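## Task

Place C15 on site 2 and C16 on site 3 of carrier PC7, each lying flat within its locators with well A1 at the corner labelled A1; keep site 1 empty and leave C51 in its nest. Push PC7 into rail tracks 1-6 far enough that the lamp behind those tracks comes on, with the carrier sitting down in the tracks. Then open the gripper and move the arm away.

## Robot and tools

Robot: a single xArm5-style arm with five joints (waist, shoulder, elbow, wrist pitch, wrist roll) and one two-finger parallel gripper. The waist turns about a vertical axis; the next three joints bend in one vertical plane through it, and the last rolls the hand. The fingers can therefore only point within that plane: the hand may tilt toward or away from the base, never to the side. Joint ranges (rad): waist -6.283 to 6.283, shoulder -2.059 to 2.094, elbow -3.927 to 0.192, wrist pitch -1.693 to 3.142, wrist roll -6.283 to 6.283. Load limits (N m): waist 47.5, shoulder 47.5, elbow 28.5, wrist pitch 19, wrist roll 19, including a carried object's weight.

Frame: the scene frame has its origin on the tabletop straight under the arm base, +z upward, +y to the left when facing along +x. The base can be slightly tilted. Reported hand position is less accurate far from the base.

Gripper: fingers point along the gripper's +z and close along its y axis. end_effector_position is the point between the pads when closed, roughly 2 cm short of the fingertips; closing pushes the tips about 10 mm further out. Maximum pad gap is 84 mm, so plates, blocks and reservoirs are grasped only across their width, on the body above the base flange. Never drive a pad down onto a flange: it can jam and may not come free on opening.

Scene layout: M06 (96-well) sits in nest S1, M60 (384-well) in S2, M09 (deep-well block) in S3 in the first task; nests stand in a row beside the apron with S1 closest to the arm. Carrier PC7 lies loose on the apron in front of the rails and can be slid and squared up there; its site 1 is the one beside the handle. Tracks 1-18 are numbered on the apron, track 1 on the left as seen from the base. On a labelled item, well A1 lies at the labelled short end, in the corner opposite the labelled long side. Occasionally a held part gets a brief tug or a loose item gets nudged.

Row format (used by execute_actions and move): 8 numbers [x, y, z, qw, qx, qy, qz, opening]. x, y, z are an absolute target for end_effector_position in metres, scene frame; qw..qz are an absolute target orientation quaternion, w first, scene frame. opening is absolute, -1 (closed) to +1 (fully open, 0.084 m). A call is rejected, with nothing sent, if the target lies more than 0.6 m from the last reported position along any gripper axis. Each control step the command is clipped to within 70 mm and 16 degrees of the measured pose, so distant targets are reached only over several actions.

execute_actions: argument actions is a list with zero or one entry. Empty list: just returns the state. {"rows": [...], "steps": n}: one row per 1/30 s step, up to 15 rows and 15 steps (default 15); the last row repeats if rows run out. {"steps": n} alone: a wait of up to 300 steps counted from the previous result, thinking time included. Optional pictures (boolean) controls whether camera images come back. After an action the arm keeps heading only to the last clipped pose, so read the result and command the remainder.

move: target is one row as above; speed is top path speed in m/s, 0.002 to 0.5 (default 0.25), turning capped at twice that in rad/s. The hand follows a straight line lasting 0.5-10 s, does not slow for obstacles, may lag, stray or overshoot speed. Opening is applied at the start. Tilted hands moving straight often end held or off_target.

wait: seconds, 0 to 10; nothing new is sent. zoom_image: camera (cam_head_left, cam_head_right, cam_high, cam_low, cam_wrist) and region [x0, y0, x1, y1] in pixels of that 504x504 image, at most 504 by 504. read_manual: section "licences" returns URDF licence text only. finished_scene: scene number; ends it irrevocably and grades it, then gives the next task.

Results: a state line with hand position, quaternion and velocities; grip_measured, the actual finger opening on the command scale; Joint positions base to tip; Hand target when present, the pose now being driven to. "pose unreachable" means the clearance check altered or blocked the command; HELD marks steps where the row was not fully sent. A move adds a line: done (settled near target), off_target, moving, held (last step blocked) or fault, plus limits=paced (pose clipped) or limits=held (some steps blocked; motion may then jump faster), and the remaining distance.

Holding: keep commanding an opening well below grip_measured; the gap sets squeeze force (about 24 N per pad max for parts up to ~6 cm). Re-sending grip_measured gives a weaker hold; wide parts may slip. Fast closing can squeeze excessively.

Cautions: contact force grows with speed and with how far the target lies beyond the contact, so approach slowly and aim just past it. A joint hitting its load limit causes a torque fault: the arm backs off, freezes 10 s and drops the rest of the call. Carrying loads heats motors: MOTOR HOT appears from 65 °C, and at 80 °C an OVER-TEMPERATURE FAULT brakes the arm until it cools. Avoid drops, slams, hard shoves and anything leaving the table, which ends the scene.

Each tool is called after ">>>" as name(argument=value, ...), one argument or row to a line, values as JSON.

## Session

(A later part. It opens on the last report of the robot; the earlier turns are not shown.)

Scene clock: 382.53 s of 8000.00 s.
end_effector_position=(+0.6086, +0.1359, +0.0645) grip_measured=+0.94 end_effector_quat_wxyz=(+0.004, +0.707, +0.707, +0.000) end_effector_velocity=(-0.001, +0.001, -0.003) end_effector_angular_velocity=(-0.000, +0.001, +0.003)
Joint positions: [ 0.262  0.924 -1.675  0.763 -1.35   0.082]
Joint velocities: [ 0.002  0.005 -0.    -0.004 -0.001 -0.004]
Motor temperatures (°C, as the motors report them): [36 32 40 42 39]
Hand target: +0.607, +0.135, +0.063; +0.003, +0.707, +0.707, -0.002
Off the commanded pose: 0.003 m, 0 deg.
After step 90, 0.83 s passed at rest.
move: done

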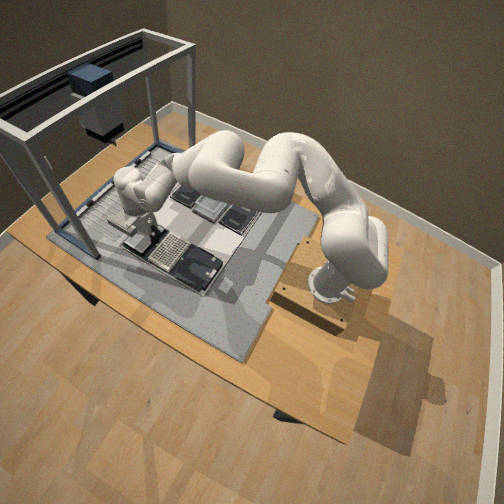

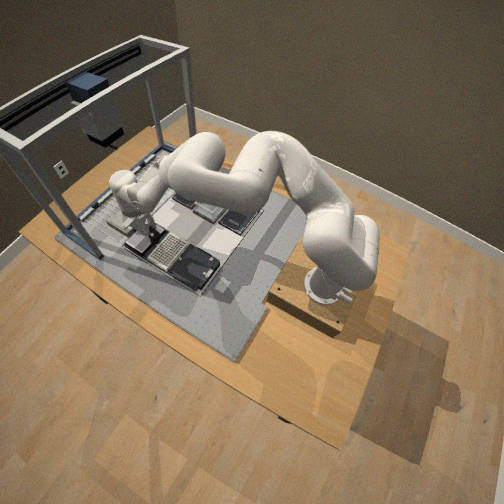

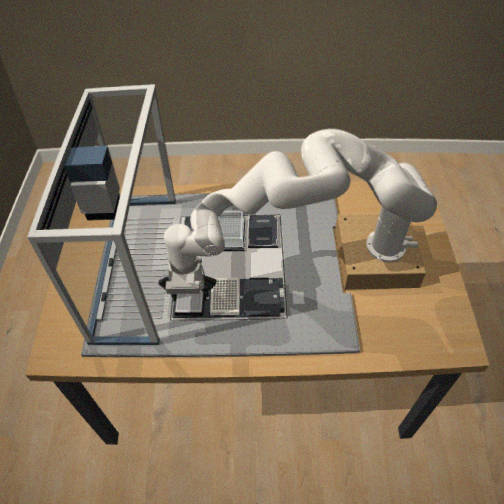

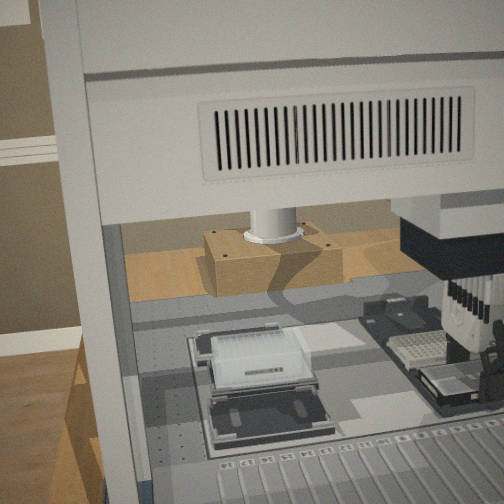

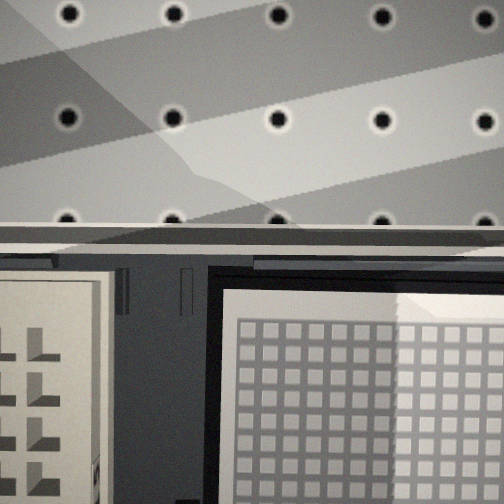

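>>> move(
  target=[0.607,0.1355,0.064,0,0.7071,0.7071,0,1],
)

>>> move(
  target=[0.59,0.1355,0.13,0,0.7071,0.7071,0,1],
  speed=0.05,
)

Scene clock: 386.40 s of 8000.00 s.
end_effector_position=(+0.6056, +0.1355, +0.0626) grip_measured=+1.00 end_effector_quat_wxyz=(+0.002, +0.707, +0.707, -0.003) end_effector_velocity=(+0.001, -0.000, +0.001) end_effector_angular_velocity=(+0.001, -0.003, -0.001)
Joint positions: [ 0.263  0.923 -1.67   0.767 -1.351  0.084]
Joint velocities: [-0.001 -0.001 -0.002 -0.     0.     0.   ]
Motor temperatures (°C, as the motors report them): [36 32 39 42 39]
Hand target: +0.607, +0.135, +0.064; +0.003, +0.707, +0.707, -0.002
Off the commanded pose: 0.002 m, 0 deg.
After step 90, 0.17 s passed at rest.
move: done

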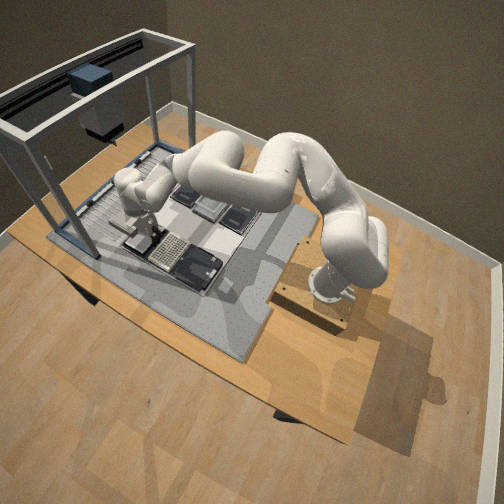

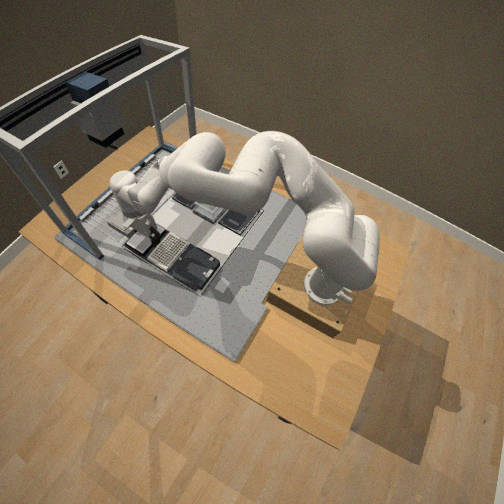

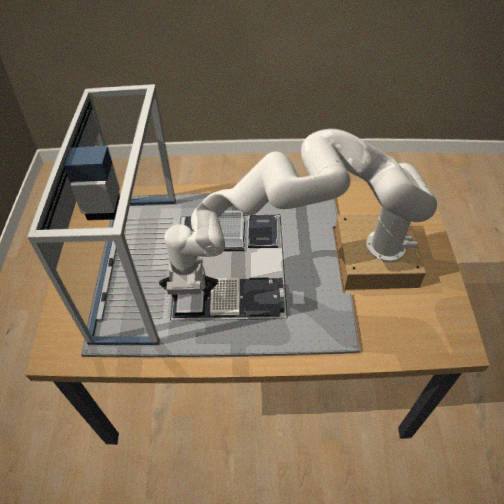

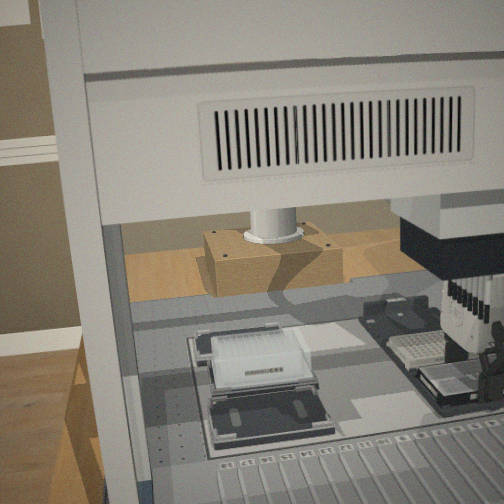

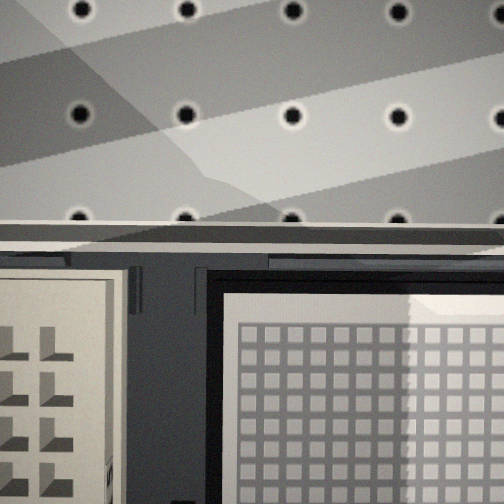

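Scene clock: 388.13 s of 8000.00 s.
end_effector_position=(+0.5899, +0.1355, +0.1297) grip_measured=+1.00 end_effector_quat_wxyz=(+0.003, +0.707, +0.707, -0.002) end_effector_velocity=(-0.002, -0.000, -0.001) end_effector_angular_velocity=(-0.001, +0.004, +0.001)
Joint positions: [ 0.268  0.736 -1.555  0.835 -1.345  0.084]
Joint velocities: [ 0.    -0.001  0.004  0.    -0.001 -0.   ]
Motor temperatures (°C, as the motors report them): [36 32 39 42 39]
Hand target: +0.590, +0.136, +0.130; +0.003, +0.707, +0.707, -0.002
Off the commanded pose: 0.000 m, 0 deg.
move: done

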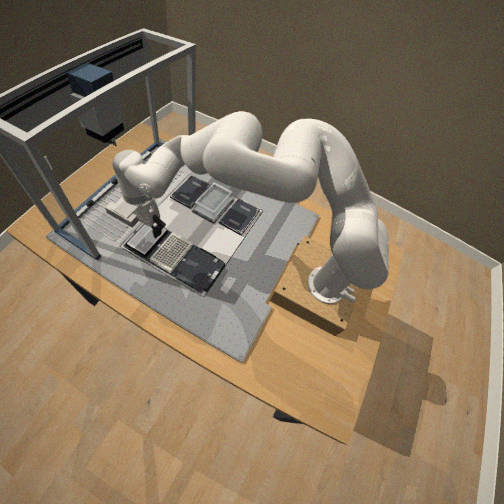

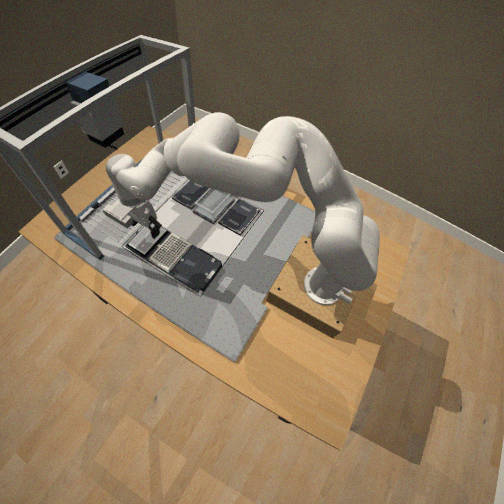

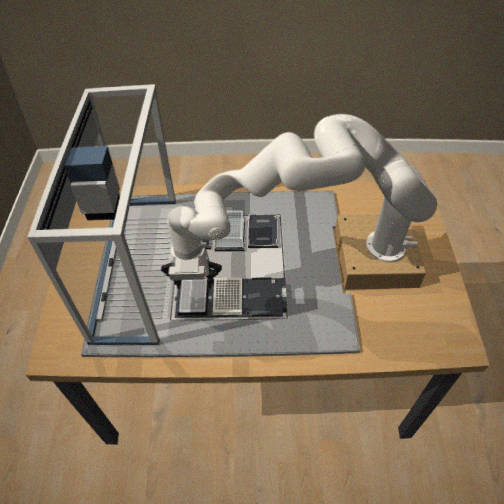

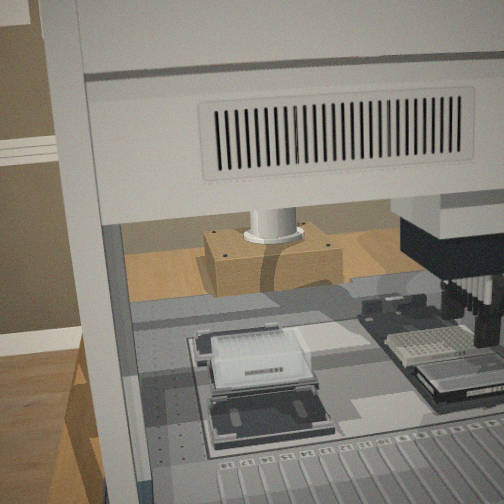

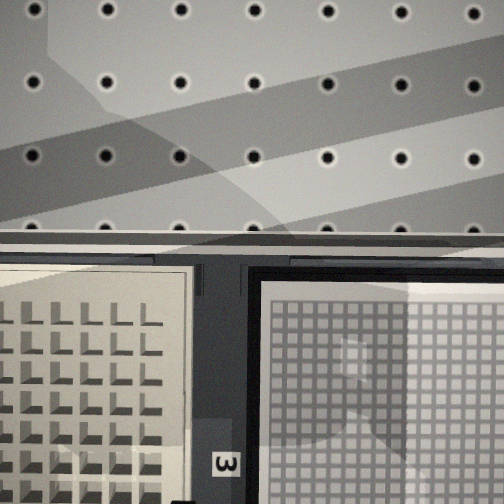

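Seated. Now the −y correction.

>>> move(
  target=[0.5,0.24,0.12,0,0.7071,0.7071,0,1],
  speed=0.15,
)

>>> move(
  target=[0.5,0.24,0.055,0,0.7071,0.7071,0,1],
  speed=0.08,
)

>>> move(
  target=[0.5,0.2135,0.055,0,0.7071,0.7071,0,1],
  speed=0.015,
)

>>> move(
  target=[0.5,0.235,0.075,0,0.7071,0.7071,0,1],
  speed=0.06,
)

>>> move(
  target=[0.52,0.103,0.4,0,1,0,0,1],
  speed=0.3,
)

Scene clock: 395.53 s of 8000.00 s.
end_effector_position=(+0.5005, +0.2396, +0.1201) grip_measured=+1.00 end_effector_quat_wxyz=(+0.005, +0.707, +0.707, -0.002) end_effector_velocity=(-0.002, +0.001, -0.001) end_effector_angular_velocity=(-0.001, +0.001, -0.001)
Joint positions: [ 0.489  0.601 -1.29   0.704 -1.124  0.084]
Joint velocities: [ 0.003 -0.001  0.005 -0.002  0.004 -0.   ]
Motor temperatures (°C, as the motors report them): [36 32 40 41 39]
Hand target: +0.500, +0.240, +0.120; +0.005, +0.707, +0.707, -0.002
Off the commanded pose: 0.001 m, 1 deg.
After step 90, 3.07 s passed at rest.
move: done

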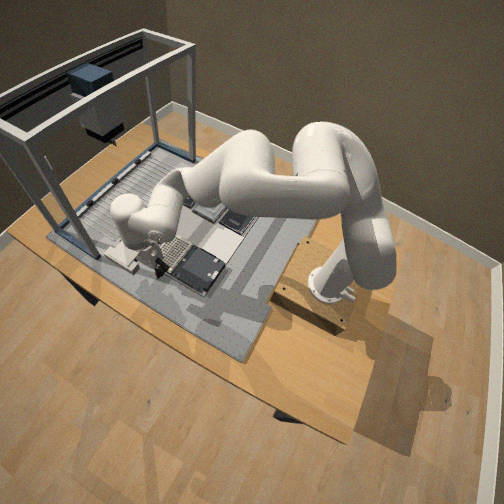

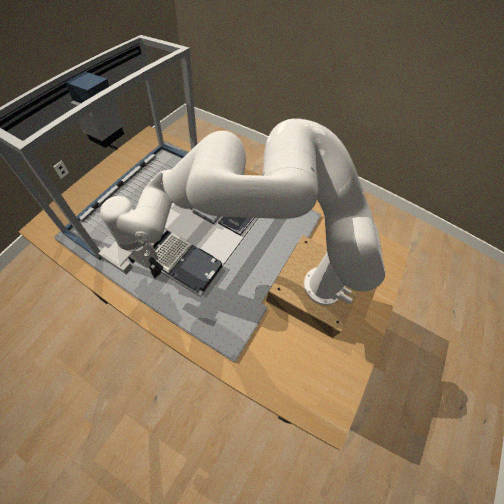

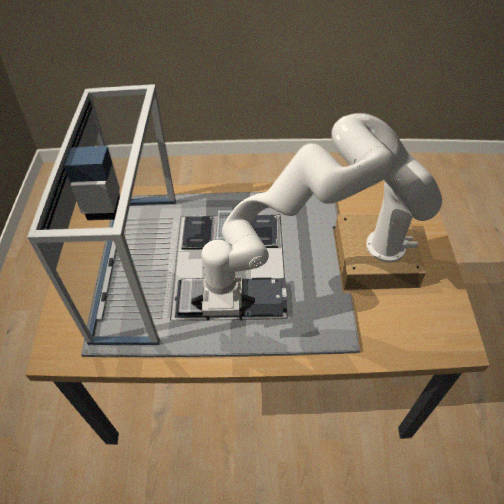

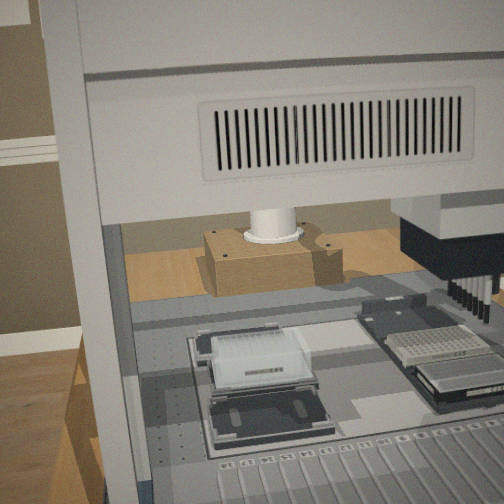

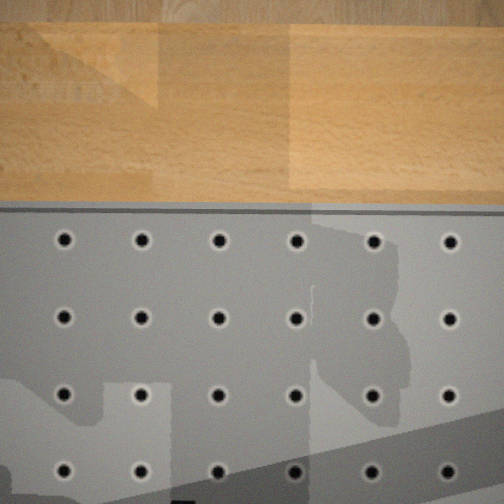

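Scene clock: 396.73 s of 8000.00 s.
end_effector_position=(+0.5003, +0.2401, +0.0555) grip_measured=+1.00 end_effector_quat_wxyz=(+0.005, +0.707, +0.707, -0.001) end_effector_velocity=(-0.000, -0.000, -0.001) end_effector_angular_velocity=(-0.000, +0.001, -0.000)
Joint positions: [ 0.491  0.747 -1.312  0.579 -1.122  0.084]
Joint velocities: [-0.     0.003 -0.001 -0.001  0.    -0.   ]
Motor temperatures (°C, as the motors report them): [36 32 40 41 39]
Hand target: +0.500, +0.240, +0.055; +0.005, +0.707, +0.707, -0.002
Off the commanded pose: 0.001 m, 1 deg.
move: done

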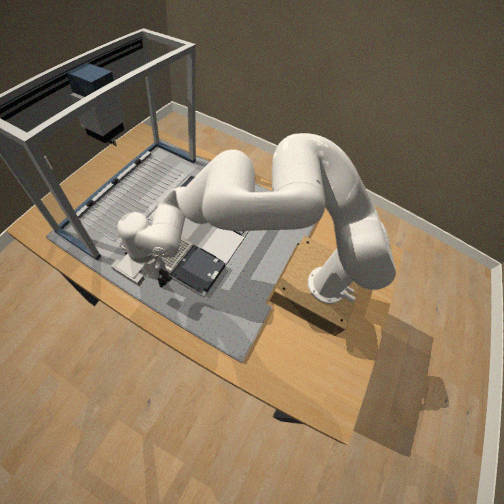

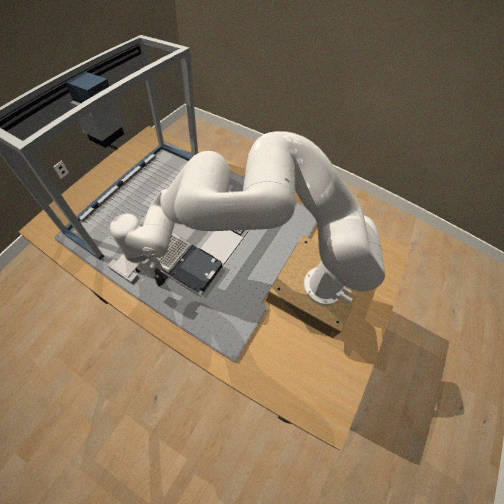

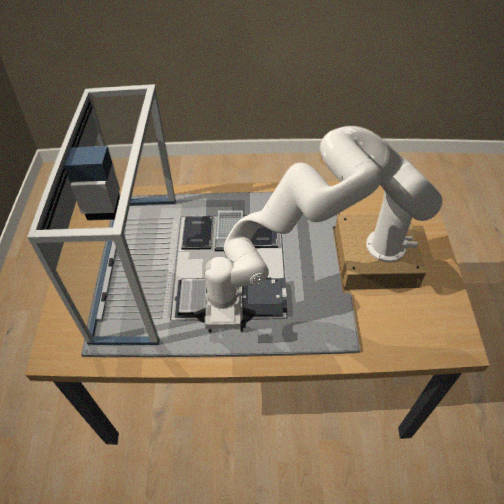

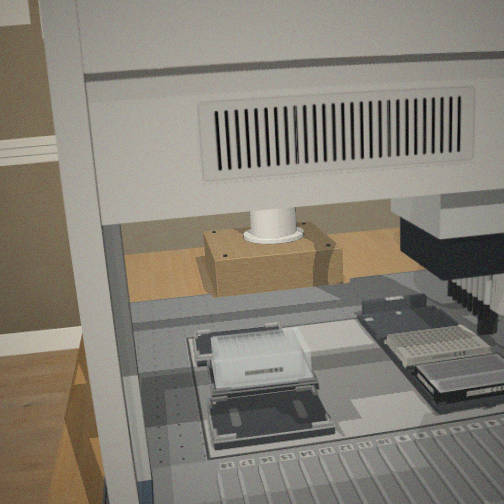

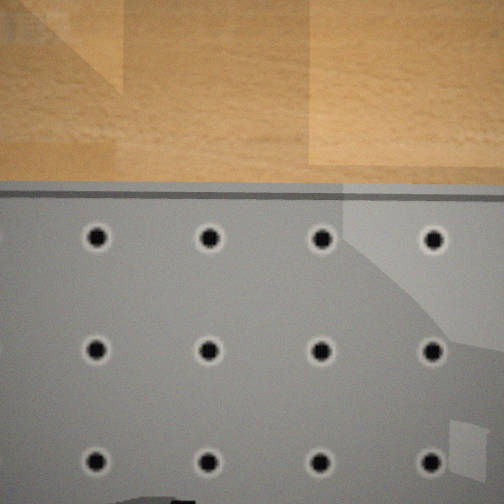

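Scene clock: 398.77 s of 8000.00 s.
end_effector_position=(+0.5001, +0.2137, +0.0551) grip_measured=+1.00 end_effector_quat_wxyz=(+0.004, +0.707, +0.707, -0.001) end_effector_velocity=(-0.000, -0.001, -0.000) end_effector_angular_velocity=(-0.000, +0.000, -0.000)
Joint positions: [ 0.447  0.721 -1.261  0.554 -1.166  0.084]
Joint velocities: [-0.001 -0.001  0.002 -0.001 -0.001  0.   ]
Motor temperatures (°C, as the motors report them): [36 32 40 41 39]
Hand target: +0.500, +0.214, +0.055; +0.004, +0.707, +0.707, -0.002
Off the commanded pose: 0.000 m, 1 deg.
move: done

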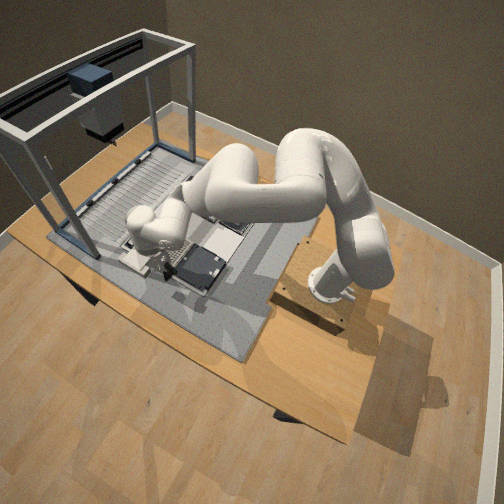

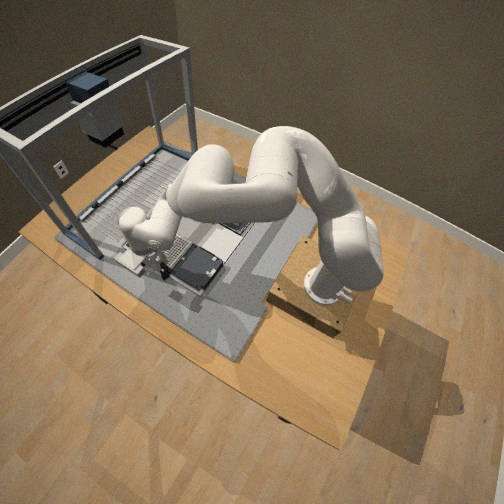

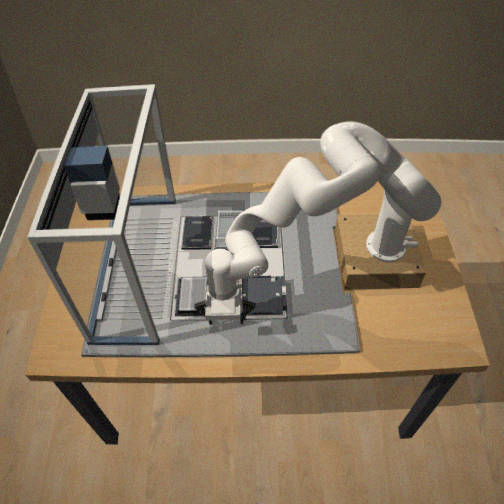

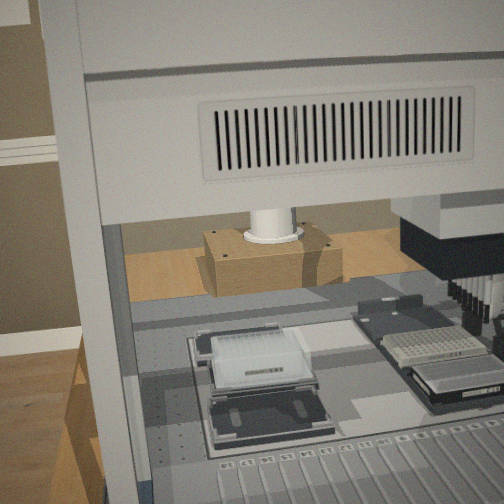

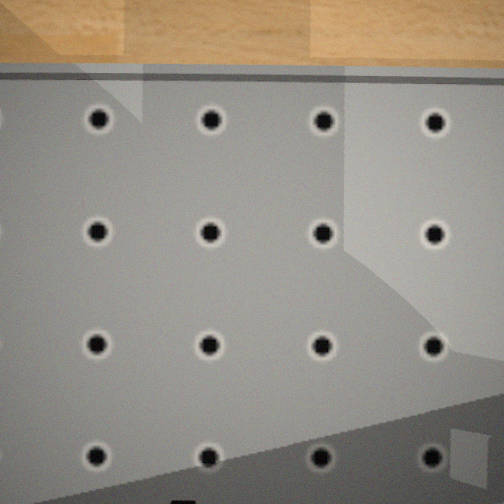

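Scene clock: 399.60 s of 8000.00 s.
end_effector_position=(+0.4999, +0.2347, +0.0747) grip_measured=+1.00 end_effector_quat_wxyz=(+0.004, +0.707, +0.707, -0.002) end_effector_velocity=(-0.001, -0.000, -0.000) end_effector_angular_velocity=(-0.002, +0.003, -0.001)
Joint positions: [ 0.482  0.695 -1.29   0.61  -1.131  0.084]
Joint velocities: [ 0.001  0.001 -0.001  0.004  0.002 -0.   ]
Motor temperatures (°C, as the motors report them): [36 32 40 41 39]
Hand target: +0.500, +0.235, +0.075; +0.005, +0.707, +0.707, -0.002
Off the commanded pose: 0.000 m, 1 deg.
move: done

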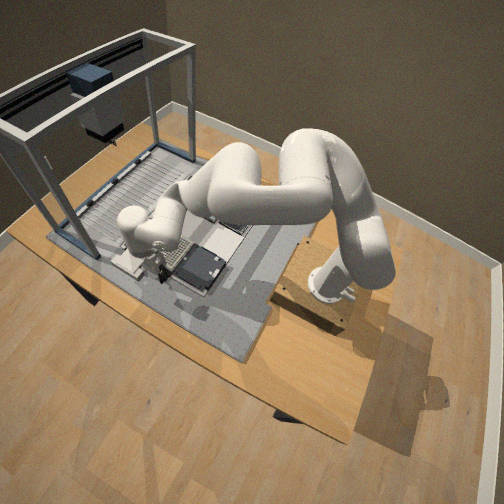

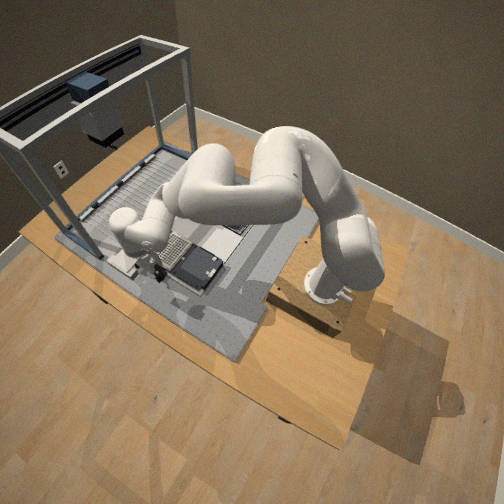

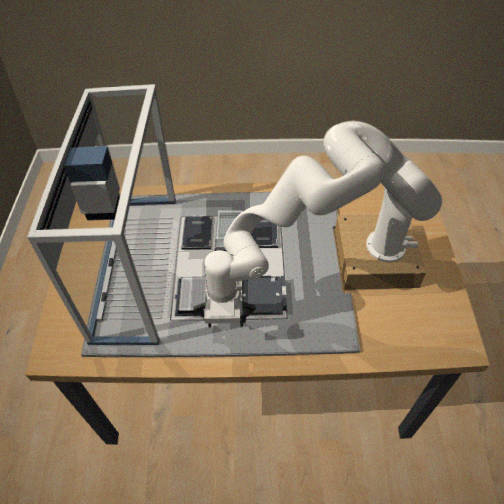

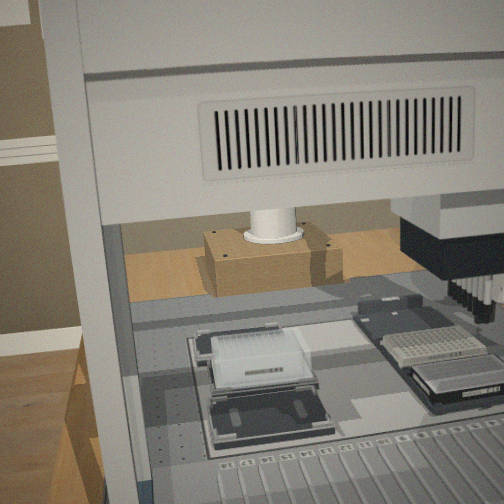

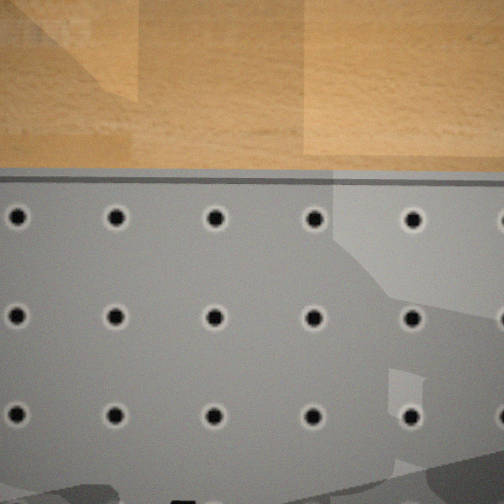

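Scene clock: 402.70 s of 8000.00 s.
end_effector_position=(+0.5197, +0.1033, +0.3993) grip_measured=+1.00 end_effector_quat_wxyz=(+0.003, +1.000, +0.000, +0.000) end_effector_velocity=(+0.001, -0.000, +0.005) end_effector_angular_velocity=(+0.001, -0.005, -0.005)
Joint positions: [ 0.235  0.211 -1.562  1.369  0.192  0.084]
Joint velocities: [-0.001  0.    -0.012  0.006  0.004  0.   ]
Motor temperatures (°C, as the motors report them): [36 32 41 41 39]
Hand target: +0.520, +0.103, +0.400; +0.003, +1.000, +0.000, +0.001
Off the commanded pose: 0.001 m, 0 deg.
move: done

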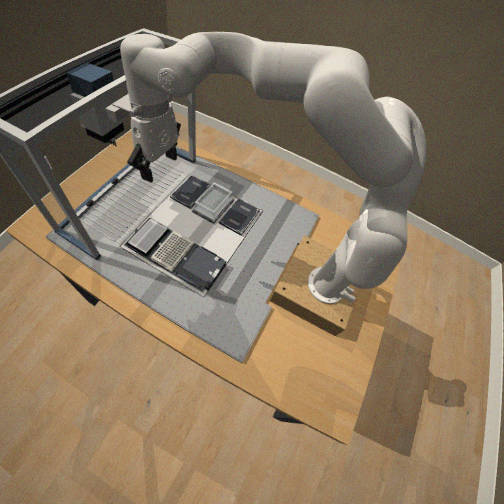

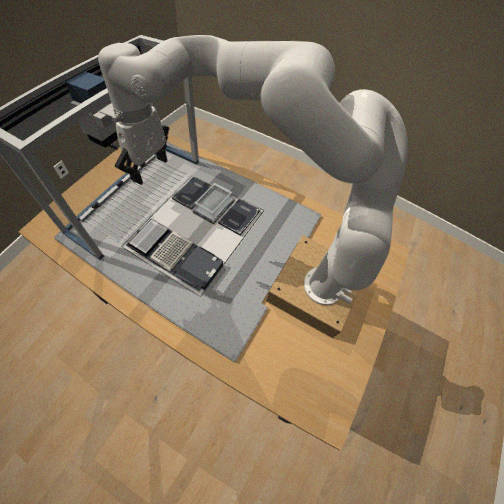

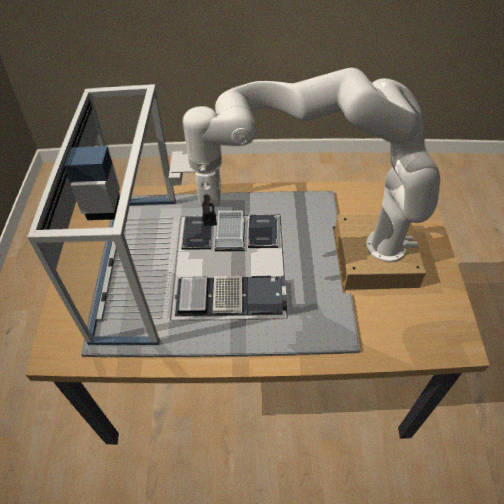

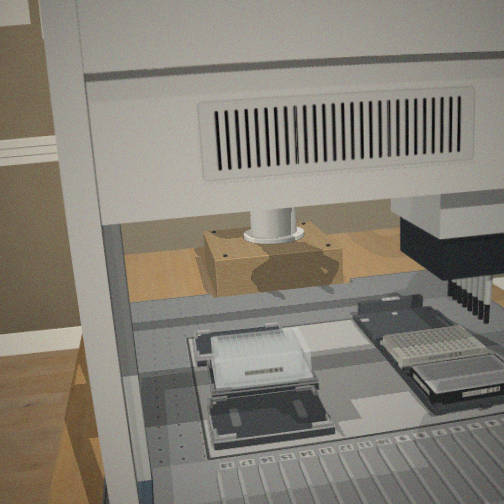

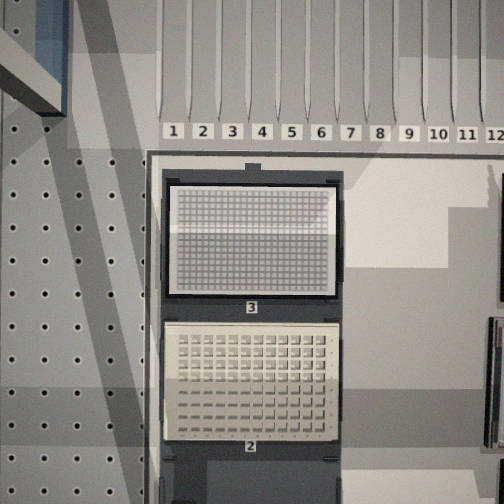

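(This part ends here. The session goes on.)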